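# Move bench yellow sponges into wall bin by door

## Task

Take each yellow sponge from the bench and put it in the wall-mounted bin beside the door, with every sponge wholly inside. The cartons must stay on the bench. The robot must not topple or finish leaning, or the task fails. A sponge counts only if it stays in the bin without the robot holding it there.

## Robot and tools

ROBOT. A simulated Hello Robot Stretch 3 with a single arm. It has a two-wheel base, a lift that slides up and down a mast, and a telescoping arm that points out of the robot's RIGHT side. The gripper cannot move forward on its own; to shift it forward or back, drive the base. The base measures 0.33 m front to back and 0.34 m across. Turning in place pivots about the point midway between the drive wheels, 0.05 m behind the front edge. With the arm pulled in and the wrist folded, the wrist pokes up to 0.06 m beyond the right side, and a turn sweeps a circle of radius 0.28 m. A level, unfolded gripper reaches outside that circle, so it can hit things during a turn.

FRAMES. Base frame: origin on the floor between the drive wheels, x forward, y left, z up. hand_pose is reported in this frame, at the spot where the closed fingertips meet. With all wrist joints at zero, that frame's x points up, y points back along the arm toward the mast, and z points to the rear. Odometry frame: the base frame where the robot stood at the scene's start.

execute_actions. Arguments: "actions", a list holding exactly one action or nothing; an empty list only returns state and images. An action may hold "base", "joints", or both, plus optional "contact_limits". Base and joint motions begin together and may end at different times.
- "base" takes exactly one command, and it is an offset from where the base last measured itself: {"translate_m": d} drives straight d metres, forward positive, range -1 to 1; {"rotate_rad": d} turns in place d radians, left (counter-clockwise seen from above) positive, range -3.2 to 3.2. No sideways motion.
- "joints" is one object keyed by joint name, each value an absolute target: lift_m 0 to 1.1 m (arm height); arm_m 0 to 0.52 m (extension); wrist_yaw_rad -1.345 to 4.42 (0 along the arm, positive swings toward the front, 3.0 folds over the base); wrist_pitch_rad -1.57 to 0.451 (0 level, negative tips fingertips down); wrist_roll_rad -2.911 to 2.911 (0 means fingers side by side, level); gripper_m -0.089 to 0.179 (larger is wider; actual tip gap is smaller, by about 0.007 nearly closed and 0.025 wide open, and zero below 0.007); head_pan_rad -3.953 to 1.73 (0 forward, positive left, -1.57 looks along the arm); head_tilt_rad -1.53 to 0.419 (0 level, negative down). Done tolerances: 0.004 for lift, arm, gripper; 0.02 for yaw, roll, head; 0.05 for pitch. An action runs at most 15 s. A joint or base left out may still be driving toward an older target without the status showing it.
- "contact_limits": {"arm_m": effort percent, 1 to 100}; the arm motion halts with contact_stop near that effort (sign negative when retracting). Lower is softer, but too low stops immediately. It also caps holding force until the next action. Values above the maximum are cut down.
- "cameras": list of "head_camera", "nav_camera", "wrist_camera" or "all"; omitted, null or ["all"] gives all, [] gives none. An unknown key, name or out-of-range value rejects the whole call and nothing moves. If a result reports a stop, later motion calls in the same reply are skipped.

wait: {"seconds": 0 to 10}. Commands nothing new; returns the same state and images as an empty action.

zoom_image: {"camera": one of the three, "region": [x0, y0, x1, y1]} in pixels of that camera's latest full image, top-left is (0, 0), at most 504 by 504. Image sizes: head_camera 896x504, nav_camera 672x504 (fisheye), wrist_camera 644x364.

finished_scene: {"scene": integer 1 to 2}. Ends the current scene for good once the robot has held the last command; the result says whether the goal was met and may give the next task. Sending a reply with no tool call ends everything.

RESULTS. base_status and joint_status tell how each commanded motion ended: "done" (for the base, wheels turned the commanded amount even if slipping), "off_target" (stopped short, may still push), "contact_stop", "time_out", "torque_fault". After the last three the old target is dropped and the joint holds where it stopped, except a stalled arm or lift goes slack until commanded again; a slack lift under load may sink or keep pressing. on_its_own covers what the call did not command; "held at" is a held target, not a position. joint_positions gives current values. motor_effort is percent of maximum, positive toward larger joint values, with the peak of the last action in brackets; readings carry fixed and random error, and an effort outside its rest range means pushing or carrying. Positive wheel effort drives forward. lidar_m: 12 distances from the base origin, 30-degree sectors starting straight ahead and going counter-clockwise (4th left, 7th behind, 10th right), "-" for nothing seen; plane 0.17 m high, range 0.15 to 12 m, blind to clear objects, may miss thin legs, partly blocked by the robot. wrist_depth_mm and head_depth_mm: 7x7 grids of median depth from the top-left (wrist 45 to 1000, head 280 to 4000, head grid is sideways). base_odometry counts wheel turns only; heading runs -3.142 to 3.142. turned_by_wheels and turned_by_imu give turning since the last result, left positive. base_tilt in degrees, forward and right positive, with a fixed bias up to about 4. A "pictures" line names the images in order; calibration lines appear for cameras whose numbers changed.

SPEED. Full base speed (0.30 m/s, 1.9 rad/s) needs the arm stowed: lift_m under 0.30, arm_m under 0.03, wrist_yaw_rad over 2.54. Otherwise 0.10 m/s and 0.63 rad/s.

GRIPPING. Close to below the object's width to hold it; smaller squeezes harder, but the stall guard may then weaken the grip. Open at least 0.02 beyond the touch value to let go. Position readings and "done" do not prove a grasp; check images.

CAUTIONS. Fold or unfold the wrist only with lift_m between 0.32 and 0.95, wrist_pitch_rad -0.4 and roll near 0; after folding the lift may go down to 0.25. With yaw below -0.4 keep pitch at -0.5 or lower. Pushing against something rigid with the gripper above roughly 0.45 m can tip the robot before the arm stops, especially after a prior contact_stop or with a raised limit. Do not drive while gripping or pressing on fixed objects; if snagged, undo the move in small steps. If tilted, pull the gripper clear and, if needed, lower lift_m to about 0.2. Wrist, head and base have no contact stop; a wrist servo strained for several seconds goes limp for 10 s. Avoid drops, slams and hard pushes, and keep cartons on the bench. Loose objects may occasionally get nudged by outside forces. The robot keeps its last command while you think, and base offsets count from the latest reported pose.

Each tool is called after "Emit:" by a JSON object that holds its "api" and its "payload".

## Session

Emit:
{"api": "execute_actions", "payload": {"actions": []}}

Scene clock: 0.00 s.
base_odometry: x=+0.000 y=+0.000 heading=+0.000 (m, m, rad; odometry frame)
turned_by_wheels: +0.000 (rad since the last result)
turned_by_imu: +0.000 (rad since the last result)
base_tilt: forward=-1.8 right=+0.9 (deg)
lidar_m: 1.53 2.37 0.82 0.70 0.70 2.09 1.85 1.80 1.52 0.72 0.72 0.85
head_depth_mm: 1729 2379 2532 2550 2566 1389 1366 / 1752 2569 2745 2698 2709 1758 1764 / 1738 2558 2707 2675 2662 2606 2410 / 1735 2546 2611 2609 2601 2574 2414 / 1745 2514 2594 2542 2534 2506 2426 / 1527 2473 2504 2499 2480 2454 2396 / 1588 2466 2443 2418 2436 2359 2347
base_status: not commanded
joint_positions: lift_m=+0.346 arm_m=-0.002 wrist_yaw_rad=+2.947 wrist_pitch_rad=-0.567 wrist_roll_rad=-0.016 gripper_m=+0.037 head_pan_rad=+0.005 head_tilt_rad=-0.011
joint_status: not commanded
motor_effort: left_wheel=+0 right_wheel=+0 lift_m=+29 arm_m=-1 wrist_yaw_rad=-1 wrist_pitch_rad=+4 wrist_roll_rad=+0 gripper_m=+0 head_pan_rad=+0 head_tilt_rad=+2 (%)
hand_pose: x=+0.0182 y=+0.0561 z=+0.3266 quat_wxyz=(+0.262, +0.689, +0.133, +0.662) (m; base frame)
wrist_depth_mm: 606 - 744 781 908 - - / 682 - 823 875 936 930 939 / 742 717 761 758 764 764 758 / 651 637 646 644 646 643 645 / 560 556 - 577 584 572 560 / 508 - - - 503 502 499 / - - - - 450 445 456
pictures: head_camera (sideways: a quarter turn clockwise sets it upright), nav_camera (sideways: a quarter turn counterclockwise sets it upright), wrist_camera
Images, in order (width x height): head_camera 896x504, nav_camera 672x504, wrist_camera 644x364.

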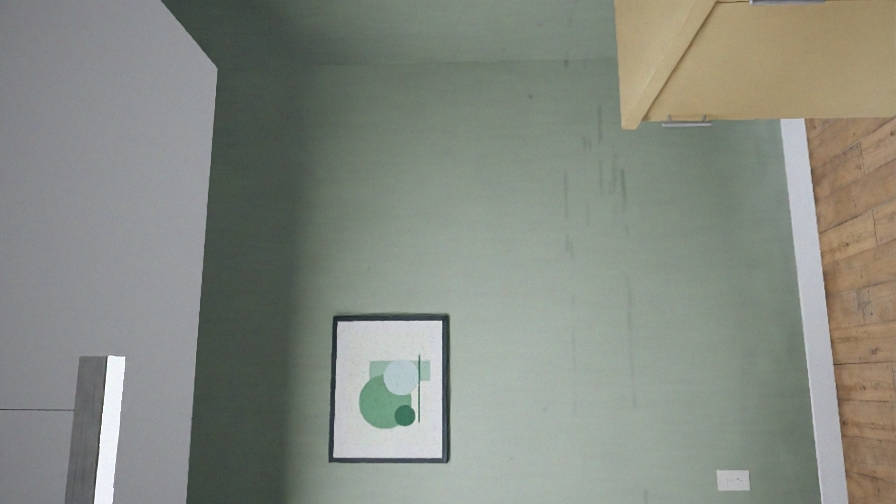

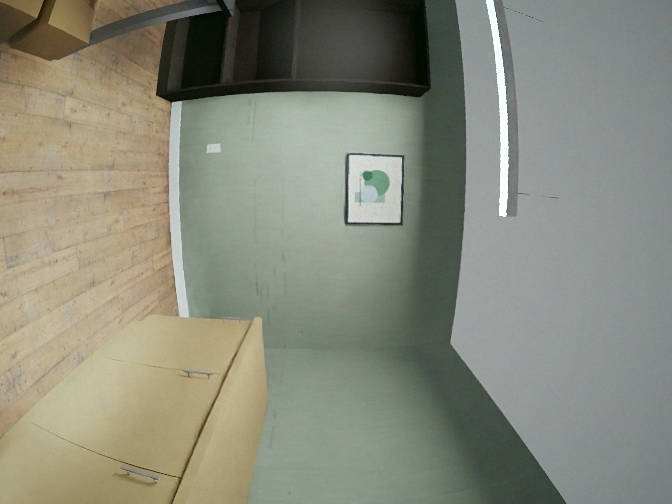

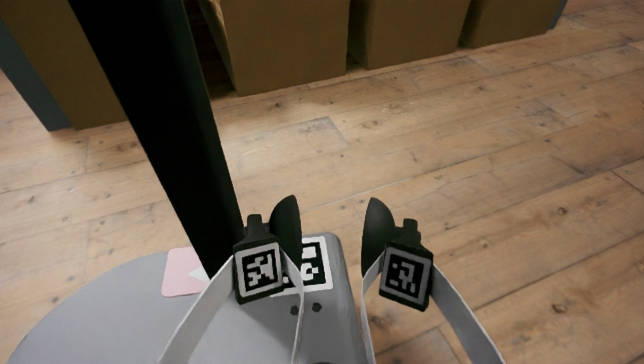

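Emit:
{"api": "execute_actions", "payload": {"actions": [{"joints":{"head_pan_rad":1.5,"head_tilt_rad":-0.6}}], "cameras": ["head_camera","nav_camera"]}}

Emit:
{"api": "execute_actions", "payload": {"actions": [{"joints":{"head_pan_rad":-3.1,"head_tilt_rad":-0.4}}], "cameras": ["head_camera","nav_camera"]}}

Scene clock: 2.30 s.
base_odometry: x=+0.000 y=+0.000 heading=+0.000 (m, m, rad; odometry frame)
turned_by_wheels: +0.000 (rad since the last result)
turned_by_imu: +0.000 (rad since the last result)
base_tilt: forward=-1.8 right=+1.0 (deg)
lidar_m: 1.52 2.37 0.82 0.70 0.70 2.09 1.86 1.81 1.53 0.72 0.72 0.85
head_depth_mm: 2350 1193 1096 1815 1527 1276 1253 / 2262 1163 1101 1758 1513 1237 1260 / 2255 1185 1113 874 1568 1278 1236 / 2185 2278 1098 845 1534 1208 1188 / 2099 2239 1069 830 1519 1290 1209 / 2046 2177 1036 801 1662 1256 1089 / 1997 2110 1015 782 1533 1227 1067
base_status: not commanded
joint_positions: lift_m=+0.346 arm_m=-0.002 wrist_yaw_rad=+2.947 wrist_pitch_rad=-0.567 wrist_roll_rad=-0.016 gripper_m=+0.037 head_pan_rad=+1.493 head_tilt_rad=-0.592
joint_status: all done
motor_effort: left_wheel=+0(0) right_wheel=+0(0) lift_m=+29(29) arm_m=-1(1) wrist_yaw_rad=+0(0) wrist_pitch_rad=+4(4) wrist_roll_rad=+0(1) gripper_m=+0(1) head_pan_rad=+3(41) head_tilt_rad=-3(26) (%)
hand_pose: x=+0.0182 y=+0.0561 z=+0.3266 quat_wxyz=(+0.262, +0.689, +0.133, +0.662) (m; base frame)
wrist_depth_mm: 603 - 752 804 879 - - / 660 - 830 886 930 939 923 / 718 718 743 759 747 756 758 / 633 652 655 634 649 643 641 / 554 563 - 579 582 562 568 / 509 - - - 493 499 499 / - - - - 449 454 455
pictures: head_camera (sideways: a quarter turn clockwise sets it upright), nav_camera (sideways: a quarter turn counterclockwise sets it upright)
camera_calibration (this result's frames):
head_camera: T_world_to_cam=[[-0.0524017, -0.519588, -0.852808, 1.1298], [-0.998482, 0.0417875, 0.0358929, -0.0413633], [0.0169872, 0.853394, -0.520989, 0.63388], [0, 0, 0, 1]] pos_world=[0.00713489, 0.0478086, 1.29523]
nav_camera: T_world_to_cam=[[0.0646616, 0.512452, 0.856278, -1.06658], [0.997269, -0.0638598, -0.0370908, 0.0907826], [0.0356745, 0.856338, -0.515182, 0.633039], [0, 0, 0, 1]] pos_world=[-0.0441512, 0.0102734, 1.24279]
Images, in order (width x height): head_camera 896x504, nav_camera 672x504.

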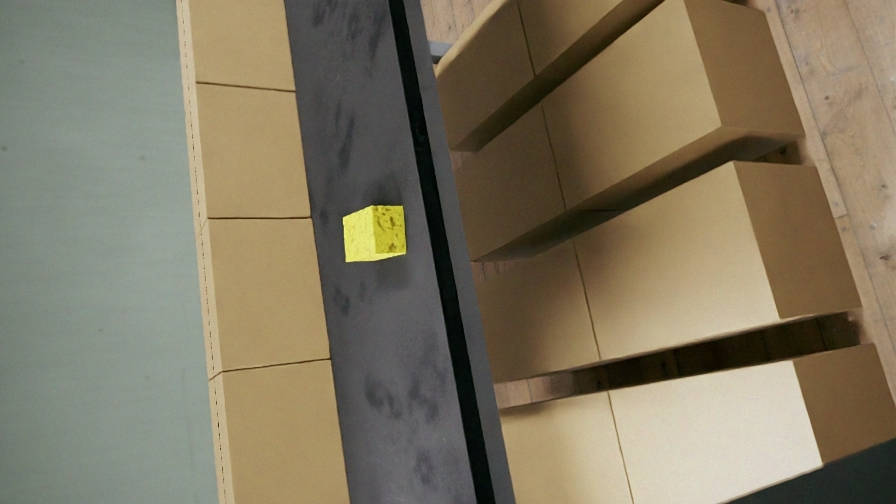

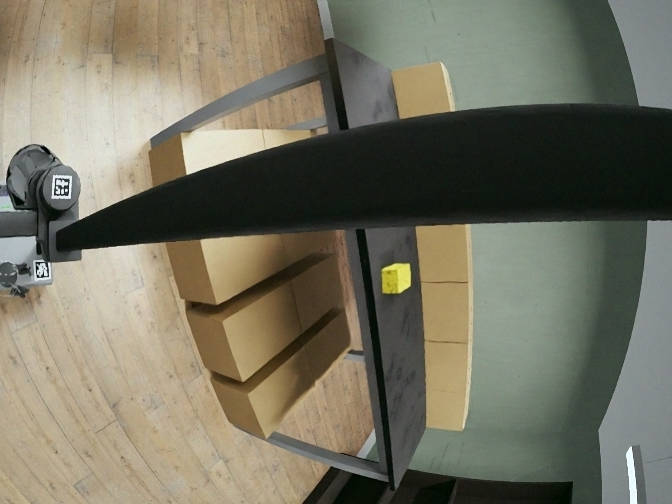

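Scene clock: 5.07 s.
base_odometry: x=+0.000 y=+0.000 heading=+0.000 (m, m, rad; odometry frame)
turned_by_wheels: +0.000 (rad since the last result)
turned_by_imu: +0.000 (rad since the last result)
base_tilt: forward=-1.8 right=+0.9 (deg)
lidar_m: 1.53 2.37 0.82 0.70 0.70 2.09 1.86 1.81 1.53 0.72 0.72 0.84
head_depth_mm: 2047 2152 2348 2293 2203 1804 1426 / 1991 2140 2274 2393 2211 1830 1433 / 1955 2128 2253 2267 2180 1824 1440 / 1924 2058 2214 2307 2153 1817 1445 / 1913 2028 2176 2282 2161 1836 1446 / 1862 1984 2127 2238 2392 1856 1456 / 1835 1970 2096 2232 2330 1856 1451
base_status: not commanded
joint_positions: lift_m=+0.346 arm_m=-0.002 wrist_yaw_rad=+2.947 wrist_pitch_rad=-0.567 wrist_roll_rad=-0.016 gripper_m=+0.037 head_pan_rad=-3.093 head_tilt_rad=-0.409
joint_status: all done
motor_effort: left_wheel=+0(1) right_wheel=+0(0) lift_m=+29(29) arm_m=-1(1) wrist_yaw_rad=+1(0) wrist_pitch_rad=+4(4) wrist_roll_rad=+0(0) gripper_m=+0(1) head_pan_rad=-4(40) head_tilt_rad=+4(17) (%)
hand_pose: x=+0.0182 y=+0.0561 z=+0.3266 quat_wxyz=(+0.262, +0.689, +0.133, +0.662) (m; base frame)
wrist_depth_mm: 600 - 769 807 893 - - / 662 - 815 890 934 955 926 / 734 740 760 756 747 757 757 / 637 645 644 639 645 658 651 / 564 561 - 569 585 568 568 / 498 - - - 499 500 499 / - - - - 444 447 445
pictures: head_camera (sideways: a quarter turn clockwise sets it upright), nav_camera (sideways: a quarter turn counterclockwise sets it upright)
camera_calibration (this result's frames):
head_camera: T_world_to_cam=[[0.357854, 0.0057367, -0.93376, 1.2329], [0.0908161, -0.995454, 0.0286887, -0.0386366], [-0.929351, -0.0950668, -0.356749, 0.425935], [0, 0, 0, 1]] pos_world=[-0.0418466, -0.00504154, 1.30429]
nav_camera: T_world_to_cam=[[-0.351797, 0.00735354, 0.936047, -1.16811], [-0.0693568, 0.997016, -0.033899, 0.0931423], [-0.933503, -0.0768468, -0.350237, 0.424315], [0, 0, 0, 1]] pos_world=[-0.00837684, -0.0516674, 1.24517]
Images, in order (width x height): head_camera 896x504, nav_camera 672x504.

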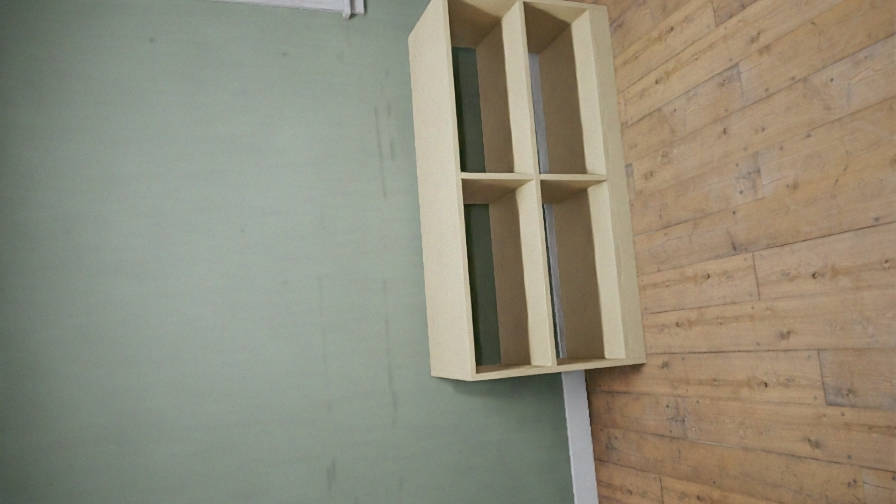

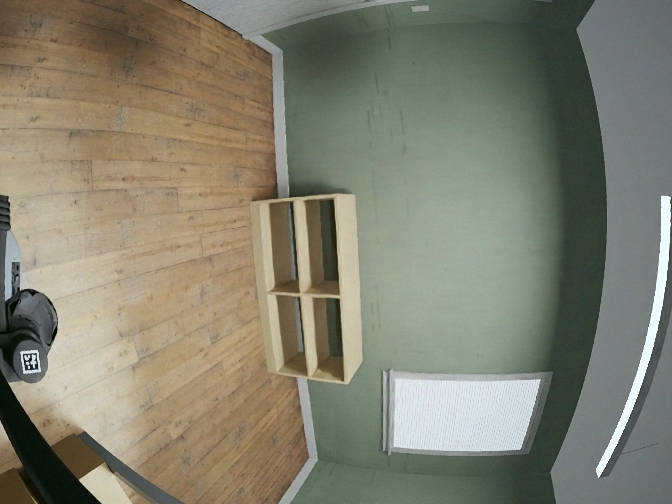

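Emit:
{"api": "execute_actions", "payload": {"actions": [{"joints":{"head_pan_rad":-2.1,"head_tilt_rad":-0.4}}], "cameras": ["head_camera","nav_camera"]}}

Scene clock: 7.20 s.
base_odometry: x=+0.000 y=+0.000 heading=+0.000 (m, m, rad; odometry frame)
turned_by_wheels: +0.000 (rad since the last result)
turned_by_imu: +0.000 (rad since the last result)
base_tilt: forward=-1.8 right=+0.9 (deg)
lidar_m: 1.52 2.37 0.82 0.70 0.70 2.09 1.86 1.80 1.53 0.72 0.72 0.84
head_depth_mm: 2094 2203 2386 2517 2437 1830 1449 / 1903 2063 2215 2462 2410 1817 1446 / 1712 1817 1957 2102 2244 1833 1452 / 1551 1663 1761 1883 2014 1840 1462 / 1412 1508 1593 1688 1594 1835 1449 / 1331 1399 1463 1561 1541 1716 1457 / 1231 1288 1354 1423 1445 1588 1464
base_status: not commanded
joint_positions: lift_m=+0.346 arm_m=-0.002 wrist_yaw_rad=+2.947 wrist_pitch_rad=-0.567 wrist_roll_rad=-0.016 gripper_m=+0.037 head_pan_rad=-2.107 head_tilt_rad=-0.409
joint_status: all done
motor_effort: left_wheel=+0(0) right_wheel=+0(0) lift_m=+30(29) arm_m=-1(1) wrist_yaw_rad=+0(1) wrist_pitch_rad=+4(4) wrist_roll_rad=+0(1) gripper_m=-1(0) head_pan_rad=+3(42) head_tilt_rad=+4(4) (%)
hand_pose: x=+0.0182 y=+0.0561 z=+0.3266 quat_wxyz=(+0.262, +0.689, +0.133, +0.662) (m; base frame)
wrist_depth_mm: 598 - 765 811 877 - - / 669 - 841 880 911 935 917 / 724 733 751 754 772 758 742 / 652 634 644 654 646 642 655 / 553 562 - 576 577 555 581 / 511 - - - 495 502 511 / - - - - 446 446 449
pictures: head_camera (sideways: a quarter turn clockwise sets it upright), nav_camera (sideways: a quarter turn counterclockwise sets it upright)
camera_calibration (this result's frames):
head_camera: T_world_to_cam=[[0.192861, 0.301388, -0.933793, 1.23395], [0.879944, -0.474211, 0.0286847, -0.0434452], [-0.43417, -0.827218, -0.356661, 0.4228], [0, 0, 0, 1]] pos_world=[-0.0161844, -0.0427514, 1.3043]
nav_camera: T_world_to_cam=[[-0.200427, -0.289107, 0.93608, -1.16907], [-0.869391, 0.492961, -0.0338971, 0.09802], [-0.451651, -0.820613, -0.35015, 0.421262], [0, 0, 0, 1]] pos_world=[0.0411679, -0.0406143, 1.24517]
Images, in order (width x height): head_camera 896x504, nav_camera 672x504.

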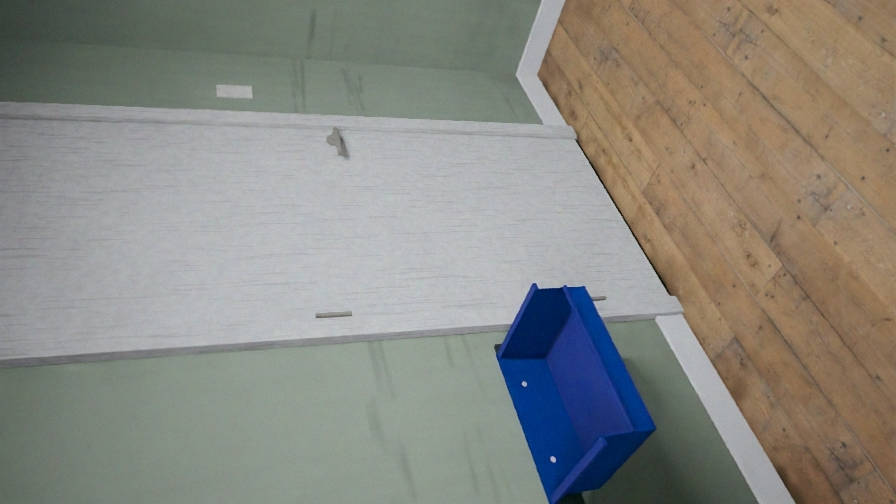

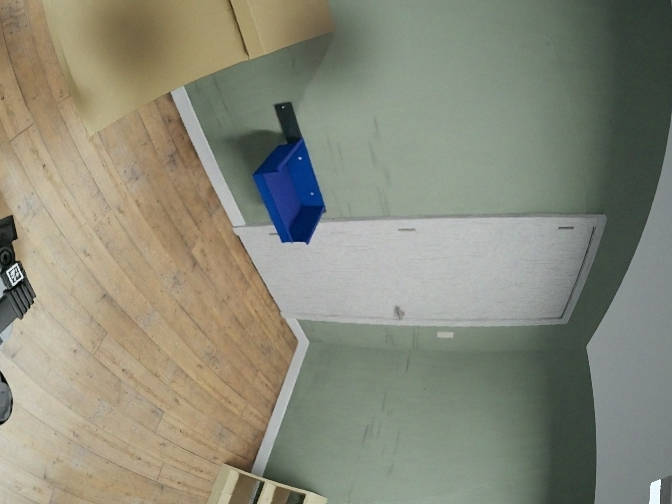

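Emit:
{"api": "execute_actions", "payload": {"actions": [{"base":{"rotate_rad":-2.92},"joints":{"lift_m":0.85,"wrist_pitch_rad":-0.4,"head_pan_rad":-1.57,"head_tilt_rad":-0.6}}], "cameras": ["head_camera","nav_camera"]}}

Emit:
{"api": "execute_actions", "payload": {"actions": [{"base":{"translate_m":-0.17},"joints":{"wrist_yaw_rad":0,"gripper_m":0.15}}]}}

Scene clock: 17.47 s.
base_odometry: x=+0.000 y=+0.000 heading=-2.920 (m, m, rad; odometry frame)
turned_by_wheels: -2.920 (rad since the last result)
turned_by_imu: -2.970 (rad since the last result)
base_tilt: forward=-1.8 right=+0.9 (deg)
lidar_m: 1.80 1.93 1.39 0.72 0.74 0.99 2.55 1.05 0.73 0.70 0.72 2.09
head_depth_mm: 2077 2197 1052 809 1553 1263 1166 / 2070 2173 1048 818 1507 1195 1163 / 2068 2174 1043 823 1500 1243 1177 / 2067 2162 1053 827 1643 1285 1157 / 2067 2186 1061 832 1534 1219 1153 / 2070 2171 1058 823 1924 1183 1181 / 2077 2197 1072 821 919 1469 1285
base_status: done
joint_positions: lift_m=+0.850 arm_m=-0.002 wrist_yaw_rad=+2.947 wrist_pitch_rad=-0.423 wrist_roll_rad=-0.016 gripper_m=+0.037 head_pan_rad=-1.577 head_tilt_rad=-0.593
joint_status: all done
motor_effort: left_wheel=+2(6) right_wheel=-1(3) lift_m=+36(38) arm_m=-1(1) wrist_yaw_rad=+0(0) wrist_pitch_rad=+8(8) wrist_roll_rad=+0(1) gripper_m=+0(0) head_pan_rad=+3(36) head_tilt_rad=-2(17) (%)
hand_pose: x=+0.0221 y=+0.0762 z=+0.8612 quat_wxyz=(+0.215, +0.697, +0.083, +0.679) (m; base frame)
wrist_depth_mm: 629 - 700 - - - - / 706 - 780 - - - - / 775 - 860 - - - - / 847 890 936 - - - - / 954 - - - - - - / - - - - - - - / - - - - - - -
pictures: head_camera (sideways: a quarter turn clockwise sets it upright), nav_camera (sideways: a quarter turn counterclockwise sets it upright)
camera_calibration (this result's frames):
head_camera: T_world_to_cam=[[0.0149097, 0.52221, -0.852687, 1.12923], [0.998902, 0.0301015, 0.0359014, -0.0535584], [0.0444152, -0.852286, -0.521187, 0.63397], [0, 0, 0, 1]] pos_world=[0.0085052, -0.0477577, 1.29522]
nav_camera: T_world_to_cam=[[-0.027651, -0.515974, 0.856158, -1.06586], [-0.99928, -0.00799894, -0.037094, 0.102966], [0.0259879, -0.856567, -0.515381, 0.633357], [0, 0, 0, 1]] pos_world=[0.0569599, -0.00662005, 1.24279]
Images, in order (width x height): head_camera 896x504, nav_camera 672x504.

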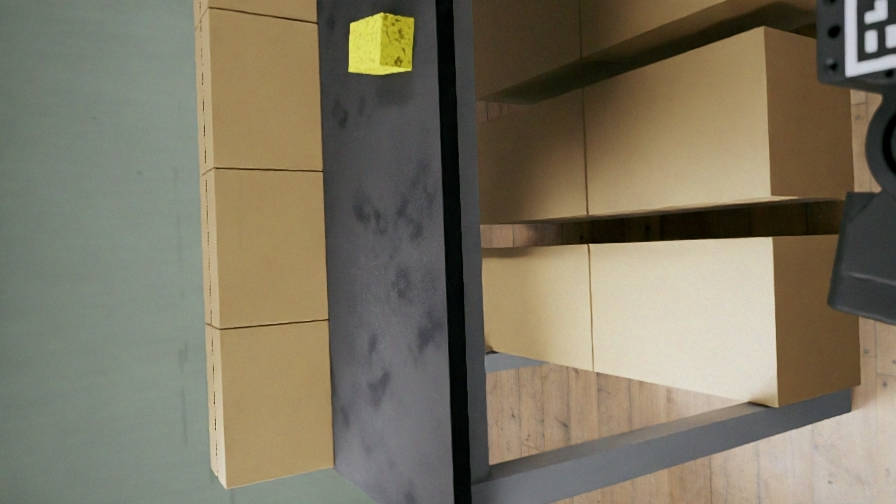

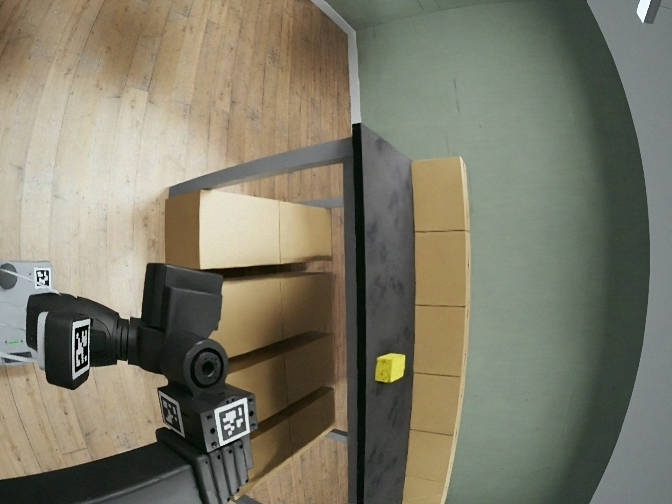

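Scene clock: 20.47 s.
base_odometry: x=+0.166 y=+0.037 heading=-2.920 (m, m, rad; odometry frame)
turned_by_wheels: +0.000 (rad since the last result)
turned_by_imu: +0.000 (rad since the last result)
base_tilt: forward=-1.8 right=+0.9 (deg)
lidar_m: 1.98 1.93 1.39 0.71 0.74 0.99 2.37 1.04 0.75 0.71 0.73 2.24
head_depth_mm: 2086 2206 1060 829 1500 1200 1143 / 2073 2202 1062 823 1555 1317 1230 / 2077 2183 1052 823 1555 1247 - / 2052 2205 1054 828 1519 1215 1172 / 2063 2188 1067 835 1658 1307 1220 / 2062 2182 1068 839 1537 1221 1189 / 2054 2221 1056 831 1954 1258 1190
base_status: done
joint_positions: lift_m=+0.850 arm_m=-0.002 wrist_yaw_rad=+0.003 wrist_pitch_rad=-0.423 wrist_roll_rad=-0.016 gripper_m=+0.150 head_pan_rad=-1.577 head_tilt_rad=-0.593
joint_status: all done
motor_effort: left_wheel=+2(4) right_wheel=-2(4) lift_m=+36(35) arm_m=-1(1) wrist_yaw_rad=-4(4) wrist_pitch_rad=+8(8) wrist_roll_rad=+0(0) gripper_m=+0(81) head_pan_rad=+3(3) head_tilt_rad=-2(2) (%)
hand_pose: x=-0.0209 y=-0.3670 z=+0.8612 quat_wxyz=(+0.697, +0.151, -0.685, -0.147) (m; base frame)
wrist_depth_mm: 479 472 464 465 466 469 458 / - - - - - - - / 627 - - - - - - / 672 - - - - - - / - 786 - 979 - - - / - - 864 842 848 863 861 / - 966 971 954 973 963 926
pictures: head_camera (sideways: a quarter turn clockwise sets it upright), nav_camera (sideways: a quarter turn counterclockwise sets it upright), wrist_camera
camera_calibration (this result's frames):
head_camera: T_world_to_cam=[[0.0149096, 0.52221, -0.852687, 1.12923], [0.998902, 0.0301017, 0.0359014, -0.0535584], [0.0444154, -0.852286, -0.521188, 0.633971], [0, 0, 0, 1]] pos_world=[0.00850521, -0.0477577, 1.29522]
nav_camera: T_world_to_cam=[[-0.0276509, -0.515974, 0.856158, -1.06586], [-0.99928, -0.00799918, -0.037094, 0.102966], [0.0259881, -0.856567, -0.515381, 0.633357], [0, 0, 0, 1]] pos_world=[0.0569599, -0.00662003, 1.24279]
wrist_camera: T_world_to_cam=[[-0.998724, -0.0454866, 0.0219571, -0.049025], [-0.0452234, 0.611694, -0.789801, 0.930167], [0.0224943, -0.789786, -0.61297, 0.405995], [0, 0, 0, 1]] pos_world=[-0.0160297, -0.250558, 0.984586]
Images, in order (width x height): head_camera 896x504, nav_camera 672x504, wrist_camera 644x364.

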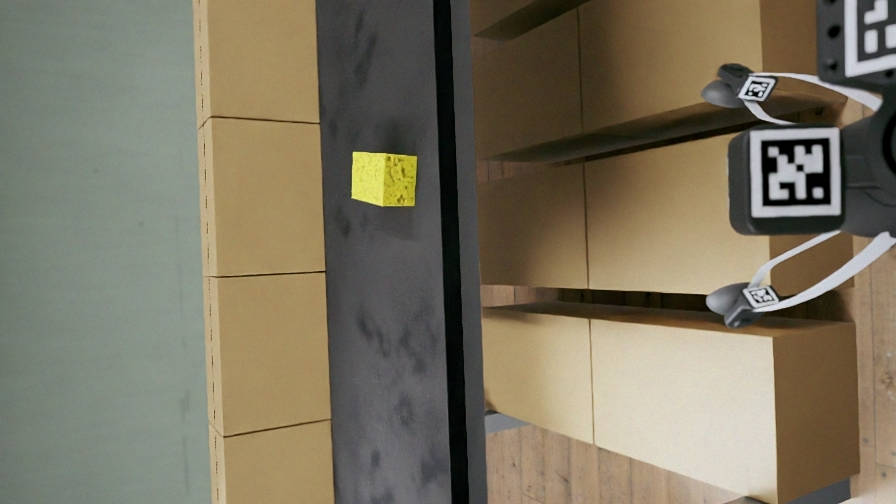

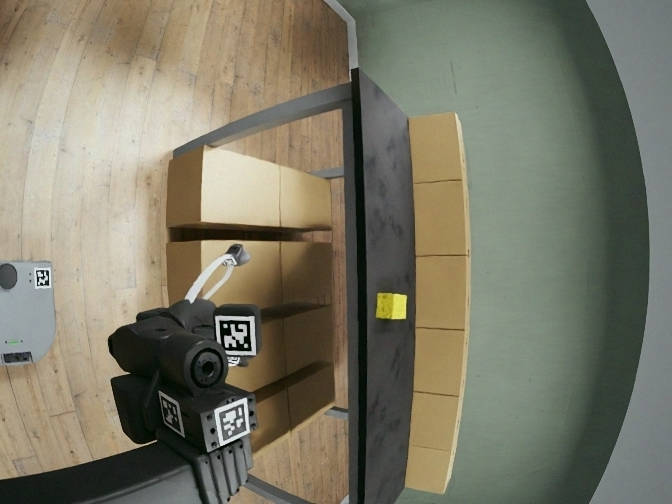

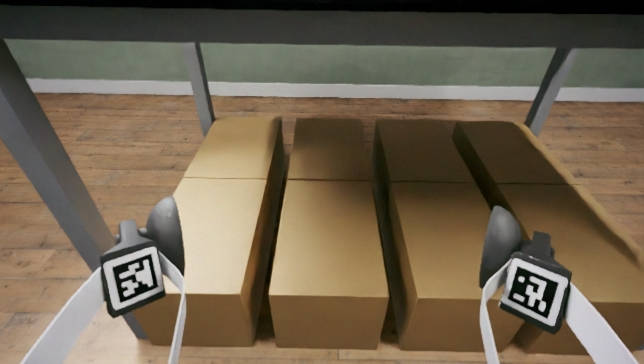

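Emit:
{"api": "execute_actions", "payload": {"actions": [{"base":{"translate_m":-0.03},"joints":{"lift_m":0.95,"arm_m":0.3}}], "cameras": ["head_camera","wrist_camera"]}}

Scene clock: 25.07 s.
base_odometry: x=+0.195 y=+0.044 heading=-2.920 (m, m, rad; odometry frame)
turned_by_wheels: +0.000 (rad since the last result)
turned_by_imu: +0.000 (rad since the last result)
base_tilt: forward=-1.9 right=+1.0 (deg)
lidar_m: 2.01 1.92 1.39 0.71 0.73 0.98 2.35 1.04 0.74 0.71 0.74 2.27
head_depth_mm: 2089 2177 1076 833 1497 1195 1176 / 2078 2189 1061 1780 1504 1247 1210 / 2073 2178 1068 - 1583 1216 1182 / 2093 2179 1060 851 1528 1214 1186 / 2079 2174 1060 834 1628 1286 1221 / 2068 2187 1064 841 1533 1217 1187 / 2066 2177 1061 830 1946 1227 1187
base_status: done
joint_positions: lift_m=+0.950 arm_m=+0.300 wrist_yaw_rad=+0.001 wrist_pitch_rad=-0.422 wrist_roll_rad=-0.016 gripper_m=+0.150 head_pan_rad=-1.577 head_tilt_rad=-0.593
joint_status: all done
motor_effort: left_wheel=+1(4) right_wheel=-1(5) lift_m=+36(37) arm_m=+3(4) wrist_yaw_rad=-2(4) wrist_pitch_rad=+8(8) wrist_roll_rad=+0(1) gripper_m=+1(0) head_pan_rad=+3(3) head_tilt_rad=-2(2) (%)
hand_pose: x=-0.0212 y=-0.6684 z=+0.9614 quat_wxyz=(+0.697, +0.150, -0.685, -0.147) (m; base frame)
wrist_depth_mm: 532 519 516 521 526 519 516 / 435 433 442 439 440 451 452 / 330 330 335 271 319 338 341 / 266 267 269 261 261 271 276 / 234 234 231 233 233 234 234 / - - 984 979 963 938 960 / - 833 857 837 873 841 841
pictures: head_camera (sideways: a quarter turn clockwise sets it upright), wrist_camera
camera_calibration (this result's frames):
head_camera: T_world_to_cam=[[0.0149107, 0.522408, -0.852565, 1.12907], [0.998902, 0.0300935, 0.0359098, -0.0535693], [0.0444162, -0.852165, -0.521385, 0.634228], [0, 0, 0, 1]] pos_world=[0.00850522, -0.0477561, 1.29521]
wrist_camera: T_world_to_cam=[[-0.998784, -0.0441231, 0.0219982, -0.064365], [-0.0444001, 0.610994, -0.790389, 1.19379], [0.0214337, -0.790405, -0.61221, 0.228211], [0, 0, 0, 1]] pos_world=[-0.0161739, -0.551857, 1.08468]
Images, in order (width x height): head_camera 896x504, wrist_camera 644x364.

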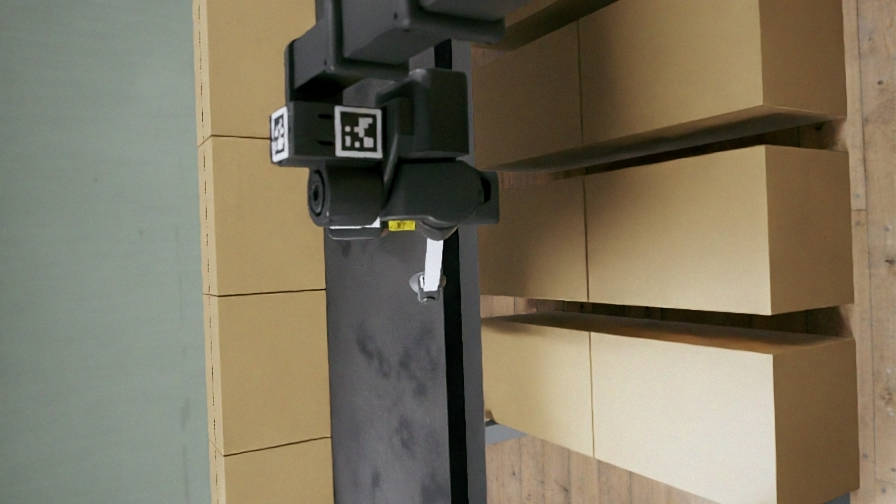

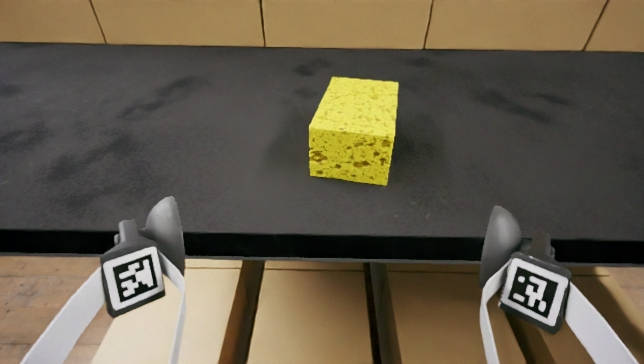

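Emit:
{"api": "execute_actions", "payload": {"actions": [{"base":{"translate_m":-0.013},"joints":{"lift_m":0.937,"arm_m":0.445}}], "cameras": ["wrist_camera"]}}

Scene clock: 28.63 s.
base_odometry: x=+0.208 y=+0.047 heading=-2.920 (m, m, rad; odometry frame)
turned_by_wheels: +0.000 (rad since the last result)
turned_by_imu: +0.000 (rad since the last result)
base_tilt: forward=-1.8 right=+1.0 (deg)
lidar_m: 2.02 1.92 1.39 0.71 0.73 0.99 2.34 1.04 0.74 0.71 0.74 2.27
head_depth_mm: 2096 2197 1075 - 1486 1194 1187 / 2083 2186 - 832 1502 1229 1206 / 2085 2194 - 825 1573 1244 1202 / 2100 2177 1054 825 1510 1210 1180 / 2073 2200 1059 835 1635 1290 1214 / 2084 2190 1070 840 1525 1219 1195 / 2072 2174 1068 833 1898 1224 1193
base_status: done
joint_positions: lift_m=+0.937 arm_m=+0.445 wrist_yaw_rad=+0.001 wrist_pitch_rad=-0.422 wrist_roll_rad=-0.016 gripper_m=+0.150 head_pan_rad=-1.577 head_tilt_rad=-0.593
joint_status: all done
motor_effort: left_wheel=+1(3) right_wheel=-2(4) lift_m=+22(31) arm_m=+4(6) wrist_yaw_rad=-2(2) wrist_pitch_rad=+8(8) wrist_roll_rad=+0(0) gripper_m=+0(0) head_pan_rad=+3(3) head_tilt_rad=-2(3) (%)
hand_pose: x=-0.0212 y=-0.8134 z=+0.9490 quat_wxyz=(+0.697, +0.150, -0.685, -0.147) (m; base frame)
wrist_depth_mm: 388 384 386 379 380 378 380 / 397 398 405 405 400 404 401 / 303 304 308 307 310 312 311 / 246 245 246 174 230 249 251 / 207 212 206 146 196 216 210 / 180 - 173 126 170 175 180 / - 155 152 135 150 157 157
pictures: wrist_camera
camera_calibration (this result's frames):
wrist_camera: T_world_to_cam=[[-0.998786, -0.0440641, 0.0219986, -0.0704547], [-0.044364, 0.610987, -0.790397, 1.27255], [0.0213873, -0.790414, -0.6122, 0.105974], [0, 0, 0, 1]] pos_world=[-0.0161802, -0.696854, 1.07225]
Images, in order (width x height): wrist_camera 644x364.

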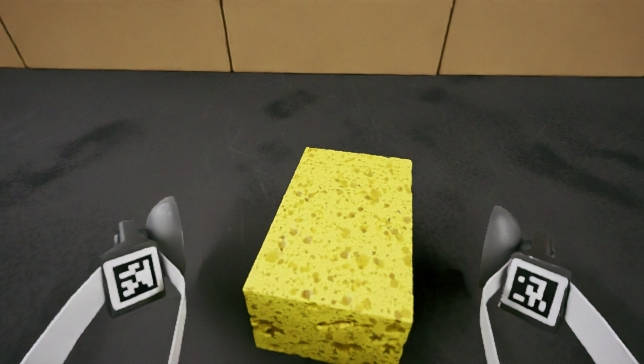

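Emit:
{"api": "execute_actions", "payload": {"actions": [{"joints":{"gripper_m":0.03}}], "cameras": ["wrist_camera"]}}

Emit:
{"api": "execute_actions", "payload": {"actions": [{"joints":{"lift_m":1.0}}], "cameras": ["wrist_camera"]}}

Scene clock: 31.00 s.
base_odometry: x=+0.208 y=+0.047 heading=-2.920 (m, m, rad; odometry frame)
turned_by_wheels: +0.000 (rad since the last result)
turned_by_imu: +0.000 (rad since the last result)
base_tilt: forward=-1.9 right=+1.0 (deg)
lidar_m: 2.02 1.92 1.40 0.71 0.73 0.98 2.34 1.04 0.74 0.71 0.74 2.28
head_depth_mm: 2077 2217 1082 - 1486 1193 1183 / 2089 2213 - 829 1499 1240 1209 / 2086 2186 - 828 1567 1246 1198 / 2062 2194 1055 827 1510 1205 1190 / 2060 2167 1063 834 1665 1294 1226 / 2088 2164 1067 845 1529 1220 1189 / 2057 2179 1061 831 1917 1223 1193
base_status: not commanded
joint_positions: lift_m=+0.937 arm_m=+0.445 wrist_yaw_rad=+0.001 wrist_pitch_rad=-0.412 wrist_roll_rad=-0.016 gripper_m=+0.031 head_pan_rad=-1.577 head_tilt_rad=-0.593
joint_status: all done
motor_effort: left_wheel=+1(1) right_wheel=-1(1) lift_m=+22(22) arm_m=+3(4) wrist_yaw_rad=-1(2) wrist_pitch_rad=+4(7) wrist_roll_rad=+0(0) gripper_m=-15(85) head_pan_rad=+3(3) head_tilt_rad=-2(2) (%)
hand_pose: x=-0.0213 y=-0.8148 z=+0.9514 quat_wxyz=(+0.698, +0.146, -0.686, -0.143) (m; base frame)
wrist_depth_mm: 390 387 380 380 380 384 377 / 407 409 406 403 399 403 408 / 311 312 320 317 319 323 322 / 253 252 253 177 237 256 261 / 211 211 209 148 151 215 215 / 180 179 130 128 130 182 183 / 158 158 154 132 155 159 160
pictures: wrist_camera
camera_calibration (this result's frames):
wrist_camera: T_world_to_cam=[[-0.998809, -0.0433212, 0.0224477, -0.0705012], [-0.0440434, 0.602547, -0.796867, 1.27455], [0.0209955, -0.796907, -0.603737, 0.0930222], [0, 0, 0, 1]] pos_world=[-0.0162346, -0.696903, 1.07339]
Images, in order (width x height): wrist_camera 644x364.

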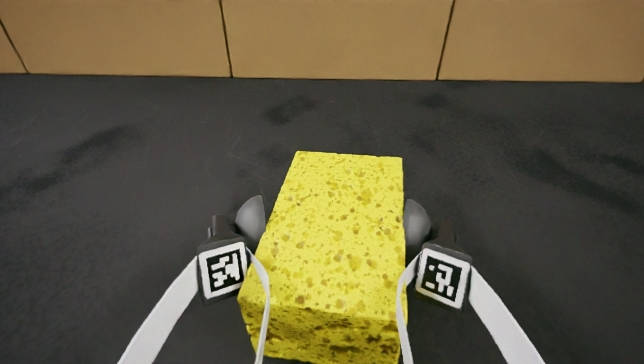

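Scene clock: 32.40 s.
base_odometry: x=+0.208 y=+0.047 heading=-2.920 (m, m, rad; odometry frame)
turned_by_wheels: +0.000 (rad since the last result)
turned_by_imu: +0.000 (rad since the last result)
base_tilt: forward=-1.8 right=+1.0 (deg)
lidar_m: 2.02 1.92 1.39 0.71 0.74 0.98 2.33 1.04 0.74 0.71 0.74 2.28
head_depth_mm: 2089 2247 956 832 1546 1191 1187 / 2085 2186 1034 825 1497 1230 1204 / 2085 2219 974 828 1561 1242 1206 / 2088 2187 1049 825 1518 1211 1182 / 2080 2184 1064 837 1624 1295 1212 / 2101 2161 1066 838 1533 1225 1189 / 2052 2189 1068 832 1895 1225 1191
base_status: not commanded
joint_positions: lift_m=+1.000 arm_m=+0.445 wrist_yaw_rad=+0.001 wrist_pitch_rad=-0.415 wrist_roll_rad=-0.016 gripper_m=+0.031 head_pan_rad=-1.577 head_tilt_rad=-0.593
joint_status: all done
motor_effort: left_wheel=+1(1) right_wheel=-1(1) lift_m=+36(38) arm_m=+3(3) wrist_yaw_rad=-1(1) wrist_pitch_rad=+5(5) wrist_roll_rad=+0(1) gripper_m=-15(16) head_pan_rad=+3(3) head_tilt_rad=-2(2) (%)
hand_pose: x=-0.0213 y=-0.8144 z=+1.0131 quat_wxyz=(+0.698, +0.147, -0.686, -0.144) (m; base frame)
wrist_depth_mm: 385 388 385 386 382 378 382 / 427 423 413 418 416 418 414 / 435 438 439 440 447 445 445 / 351 351 353 176 332 357 357 / 292 292 291 148 150 298 300 / 251 252 132 128 129 255 257 / 221 221 216 132 217 224 224
pictures: wrist_camera
camera_calibration (this result's frames):
wrist_camera: T_world_to_cam=[[-0.998808, -0.0434009, 0.0223244, -0.0718091], [-0.0440562, 0.604929, -0.79506, 1.32365], [0.0210016, -0.795096, -0.60612, 0.134493], [0, 0, 0, 1]] pos_world=[-0.0162332, -0.696895, 1.1355]
Images, in order (width x height): wrist_camera 644x364.

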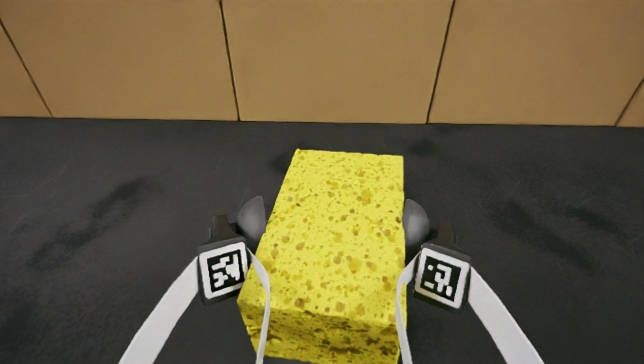

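Emit:
{"api": "execute_actions", "payload": {"actions": [{"base":{"rotate_rad":0.51},"joints":{"arm_m":0.0,"head_pan_rad":0.3,"head_tilt_rad":-0.6}}], "cameras": ["nav_camera"]}}

Emit:
{"api": "execute_actions", "payload": {"actions": [{"base":{"translate_m":0.93},"joints":{"lift_m":0.68,"head_pan_rad":-1.9,"head_tilt_rad":-0.2}}], "cameras": ["nav_camera","head_camera"]}}

Emit:
{"api": "execute_actions", "payload": {"actions": [{"base":{"rotate_rad":2.58},"joints":{"head_pan_rad":-1.57,"head_tilt_rad":-0.75}}]}}

Scene clock: 40.20 s.
base_odometry: x=+0.208 y=+0.047 heading=-2.410 (m, m, rad; odometry frame)
turned_by_wheels: +0.510 (rad since the last result)
turned_by_imu: +0.517 (rad since the last result)
base_tilt: forward=-1.8 right=+1.0 (deg)
lidar_m: 1.94 1.40 0.71 0.73 0.97 2.33 1.05 0.74 0.71 0.74 2.27 2.01
head_depth_mm: 2198 2408 2654 2511 1894 1509 1257 / 1931 2127 2425 2512 1897 1511 1254 / 1716 1891 2103 2334 1913 1527 1270 / 1542 1689 1847 2066 1926 1544 1267 / 1430 1554 1691 1713 1909 1532 1277 / 1320 1421 1542 1626 1816 1554 1272 / 1220 1305 1412 1518 1650 1493 1044
base_status: done
joint_positions: lift_m=+1.000 arm_m=+0.000 wrist_yaw_rad=+0.001 wrist_pitch_rad=-0.415 wrist_roll_rad=-0.016 gripper_m=+0.031 head_pan_rad=+0.293 head_tilt_rad=-0.593
joint_status: all done
motor_effort: left_wheel=-2(8) right_wheel=+1(5) lift_m=+36(36) arm_m=-6(10) wrist_yaw_rad=-1(1) wrist_pitch_rad=+5(5) wrist_roll_rad=+0(0) gripper_m=-15(15) head_pan_rad=+4(41) head_tilt_rad=-2(2) (%)
hand_pose: x=-0.0213 y=-0.3701 z=+1.0130 quat_wxyz=(+0.698, +0.147, -0.686, -0.145) (m; base frame)
wrist_depth_mm: - - - 899 811 733 652 / - - - 617 592 597 609 / - - - - 564 477 447 / - - - 176 - - 479 / - - - 148 150 - - / - - 133 128 129 - - / - - - 132 885 921 916
pictures: nav_camera (sideways: a quarter turn counterclockwise sets it upright)
camera_calibration (this result's frames):
nav_camera: T_world_to_cam=[[0.501524, 0.125611, 0.855976, -1.06885], [0.301909, -0.952615, -0.037099, 0.095035], [0.810755, 0.277033, -0.515682, 0.628962], [0, 0, 0, 1]] pos_world=[-0.00257113, 0.0505481, 1.24278]
Images, in order (width x height): nav_camera 672x504.

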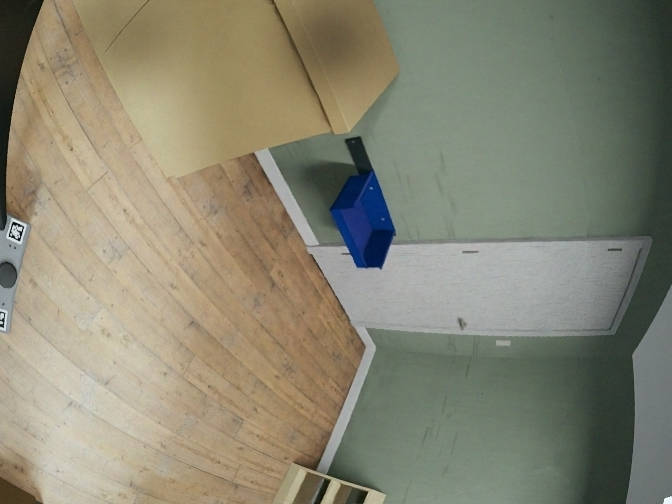

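Scene clock: 50.90 s.
base_odometry: x=-0.484 y=-0.575 heading=-2.410 (m, m, rad; odometry frame)
turned_by_wheels: +0.000 (rad since the last result)
turned_by_imu: +0.000 (rad since the last result)
base_tilt: forward=-1.8 right=+1.0 (deg)
lidar_m: 1.31 0.93 0.90 0.90 0.67 0.95 1.69 1.19 1.18 1.93 1.50 1.24
head_depth_mm: 2515 2628 2693 2757 2875 2031 1758 / 2599 2678 2744 2830 2924 2414 1780 / 2584 2699 2857 2891 2999 2414 1787 / 2576 2828 2869 2926 3037 2439 1785 / 2605 2809 2944 3033 3063 2440 1794 / 2566 2943 3015 3062 3136 2468 1780 / 2525 2939 3028 3082 3109 2469 1793
base_status: done
joint_positions: lift_m=+0.680 arm_m=+0.000 wrist_yaw_rad=+0.001 wrist_pitch_rad=-0.416 wrist_roll_rad=-0.016 gripper_m=+0.031 head_pan_rad=-1.893 head_tilt_rad=-0.211
joint_status: all done
motor_effort: left_wheel=-3(3) right_wheel=+1(3) lift_m=+22(33) arm_m=-5(5) wrist_yaw_rad=-1(1) wrist_pitch_rad=+5(5) wrist_roll_rad=+0(0) gripper_m=-15(15) head_pan_rad=-4(42) head_tilt_rad=+5(24) (%)
hand_pose: x=-0.0213 y=-0.3700 z=+0.6935 quat_wxyz=(+0.698, +0.148, -0.686, -0.145) (m; base frame)
wrist_depth_mm: - - - - - - - / - - - - - - - / - - - - - - - / - - - 175 - - - / - - - 148 150 - - / 935 955 132 129 129 976 977 / 840 836 827 132 825 860 844
pictures: head_camera (sideways: a quarter turn clockwise sets it upright), nav_camera (sideways: a quarter turn counterclockwise sets it upright)
camera_calibration (this result's frames):
head_camera: T_world_to_cam=[[0.0641272, 0.155088, -0.985817, 1.30271], [0.9622, -0.271617, 0.0198605, -0.032465], [-0.264685, -0.949827, -0.166644, 0.174452], [0, 0, 0, 1]] pos_world=[-0.00612668, -0.0451535, 1.31395]
nav_camera: T_world_to_cam=[[-0.0740307, -0.144395, 0.986747, -1.23605], [-0.956334, 0.290815, -0.0291927, 0.0924338], [-0.282746, -0.945821, -0.159619, 0.172247], [0, 0, 0, 1]] pos_world=[0.0455939, -0.0424461, 1.24986]
Images, in order (width x height): head_camera 896x504, nav_camera 672x504.

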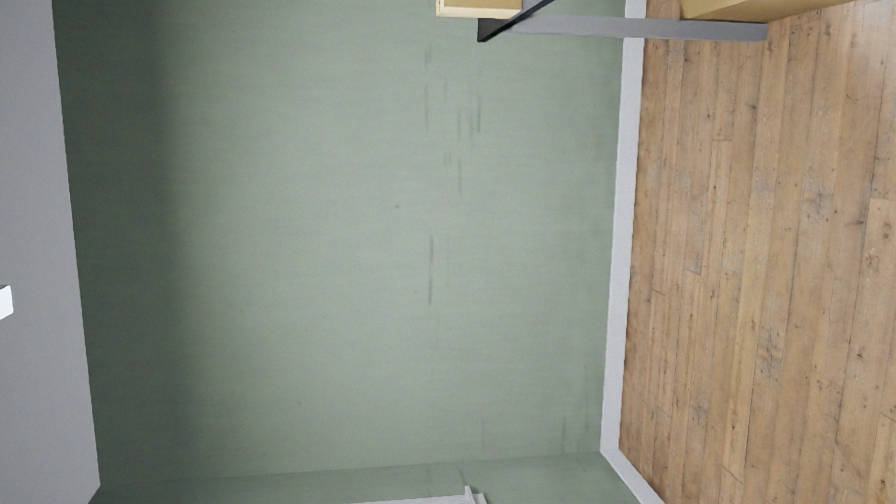

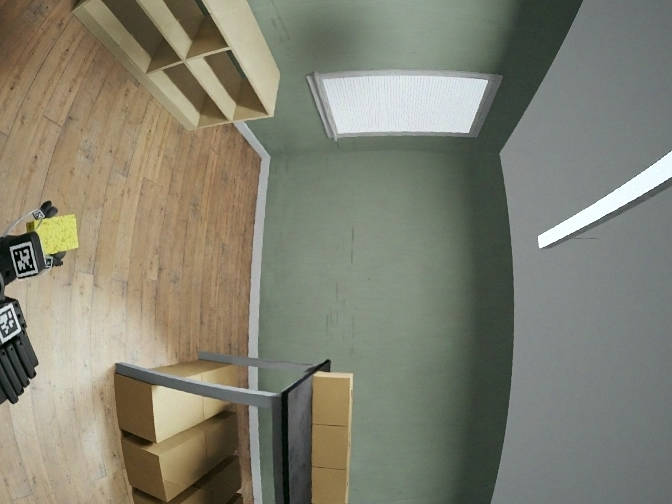

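Scene clock: 55.97 s.
base_odometry: x=-0.484 y=-0.575 heading=+0.170 (m, m, rad; odometry frame)
turned_by_wheels: +2.580 (rad since the last result)
turned_by_imu: +2.622 (rad since the last result)
base_tilt: forward=-1.8 right=+1.0 (deg)
lidar_m: 0.88 1.73 1.21 1.18 1.93 1.51 1.24 1.35 0.92 0.90 0.92 0.67
head_depth_mm: 748 839 955 1114 1339 1361 1183 / 752 851 965 1077 1026 1379 1200 / 749 845 967 1095 1032 648 - / 747 840 957 1091 1040 1387 1181 / 743 832 950 1079 1012 1384 1182 / 737 830 941 1074 1298 1392 1188 / 733 824 938 1085 1287 1401 1197
base_status: done
joint_positions: lift_m=+0.680 arm_m=+0.000 wrist_yaw_rad=+0.001 wrist_pitch_rad=-0.416 wrist_roll_rad=-0.016 gripper_m=+0.031 head_pan_rad=-1.577 head_tilt_rad=-0.741
joint_status: all done
motor_effort: left_wheel=-2(8) right_wheel=+1(3) lift_m=+22(22) arm_m=-5(5) wrist_yaw_rad=-2(1) wrist_pitch_rad=+5(5) wrist_roll_rad=+0(0) gripper_m=-16(16) head_pan_rad=+3(27) head_tilt_rad=-3(26) (%)
hand_pose: x=-0.0213 y=-0.3700 z=+0.6935 quat_wxyz=(+0.698, +0.148, -0.686, -0.145) (m; base frame)
wrist_depth_mm: 610 615 604 619 622 607 623 / 652 661 628 667 637 658 668 / 739 748 608 634 593 740 749 / 793 854 468 175 443 814 824 / 822 962 896 148 150 933 981 / 814 954 133 129 129 986 978 / 809 868 833 132 821 848 852
pictures: head_camera (sideways: a quarter turn clockwise sets it upright), nav_camera (sideways: a quarter turn counterclockwise sets it upright), wrist_camera
camera_calibration (this result's frames):
head_camera: T_world_to_cam=[[0.015659, 0.642433, -0.766182, 1.01645], [0.998868, 0.0243722, 0.0408503, -0.0599938], [0.0449171, -0.765954, -0.641324, 0.79026], [0, 0, 0, 1]] pos_world=[0.00851309, -0.0462344, 1.28805]
nav_camera: T_world_to_cam=[[-0.0284037, -0.636777, 0.770525, -0.954215], [-0.999246, -0.00233588, -0.0387654, 0.105134], [0.0264848, -0.771044, -0.63623, 0.790575], [0, 0, 0, 1]] pos_world=[0.0570136, 0.00219239, 1.24231]
wrist_camera: T_world_to_cam=[[-0.998808, -0.0434236, 0.0222884, -0.0453705], [-0.044062, 0.60571, -0.794464, 0.800558], [0.0209982, -0.794499, -0.606902, 0.294823], [0, 0, 0, 1]] pos_world=[-0.0162329, -0.25264, 0.815954]
Images, in order (width x height): head_camera 896x504, nav_camera 672x504, wrist_camera 644x364.

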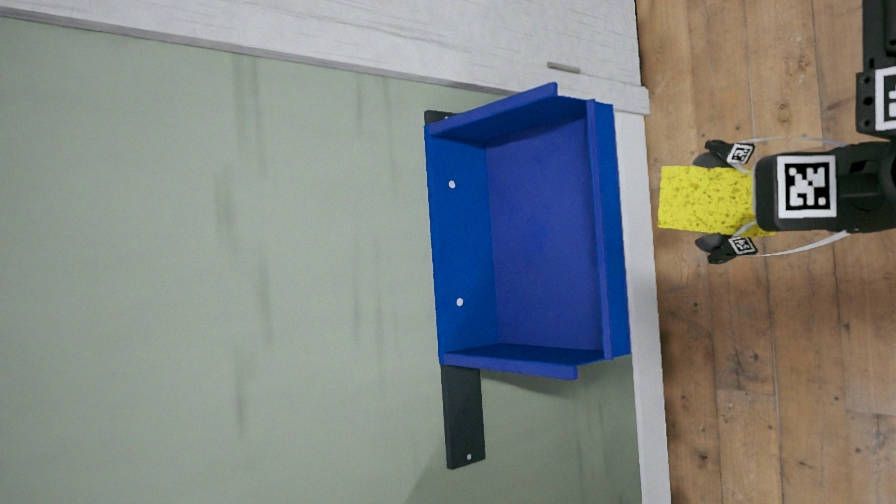

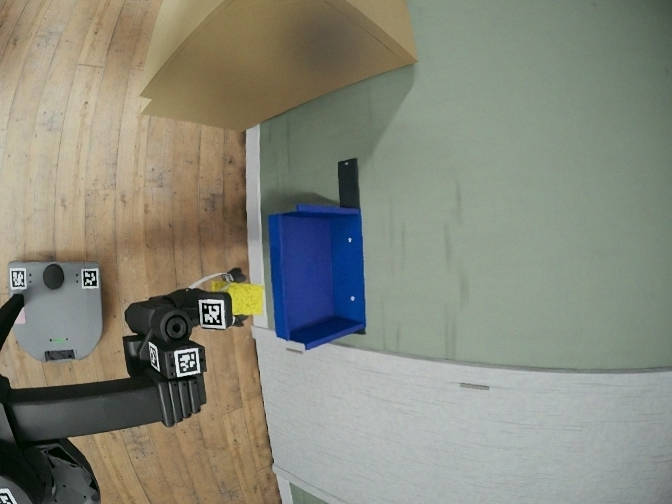

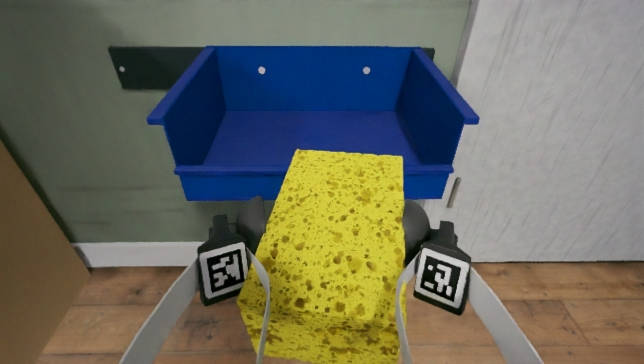

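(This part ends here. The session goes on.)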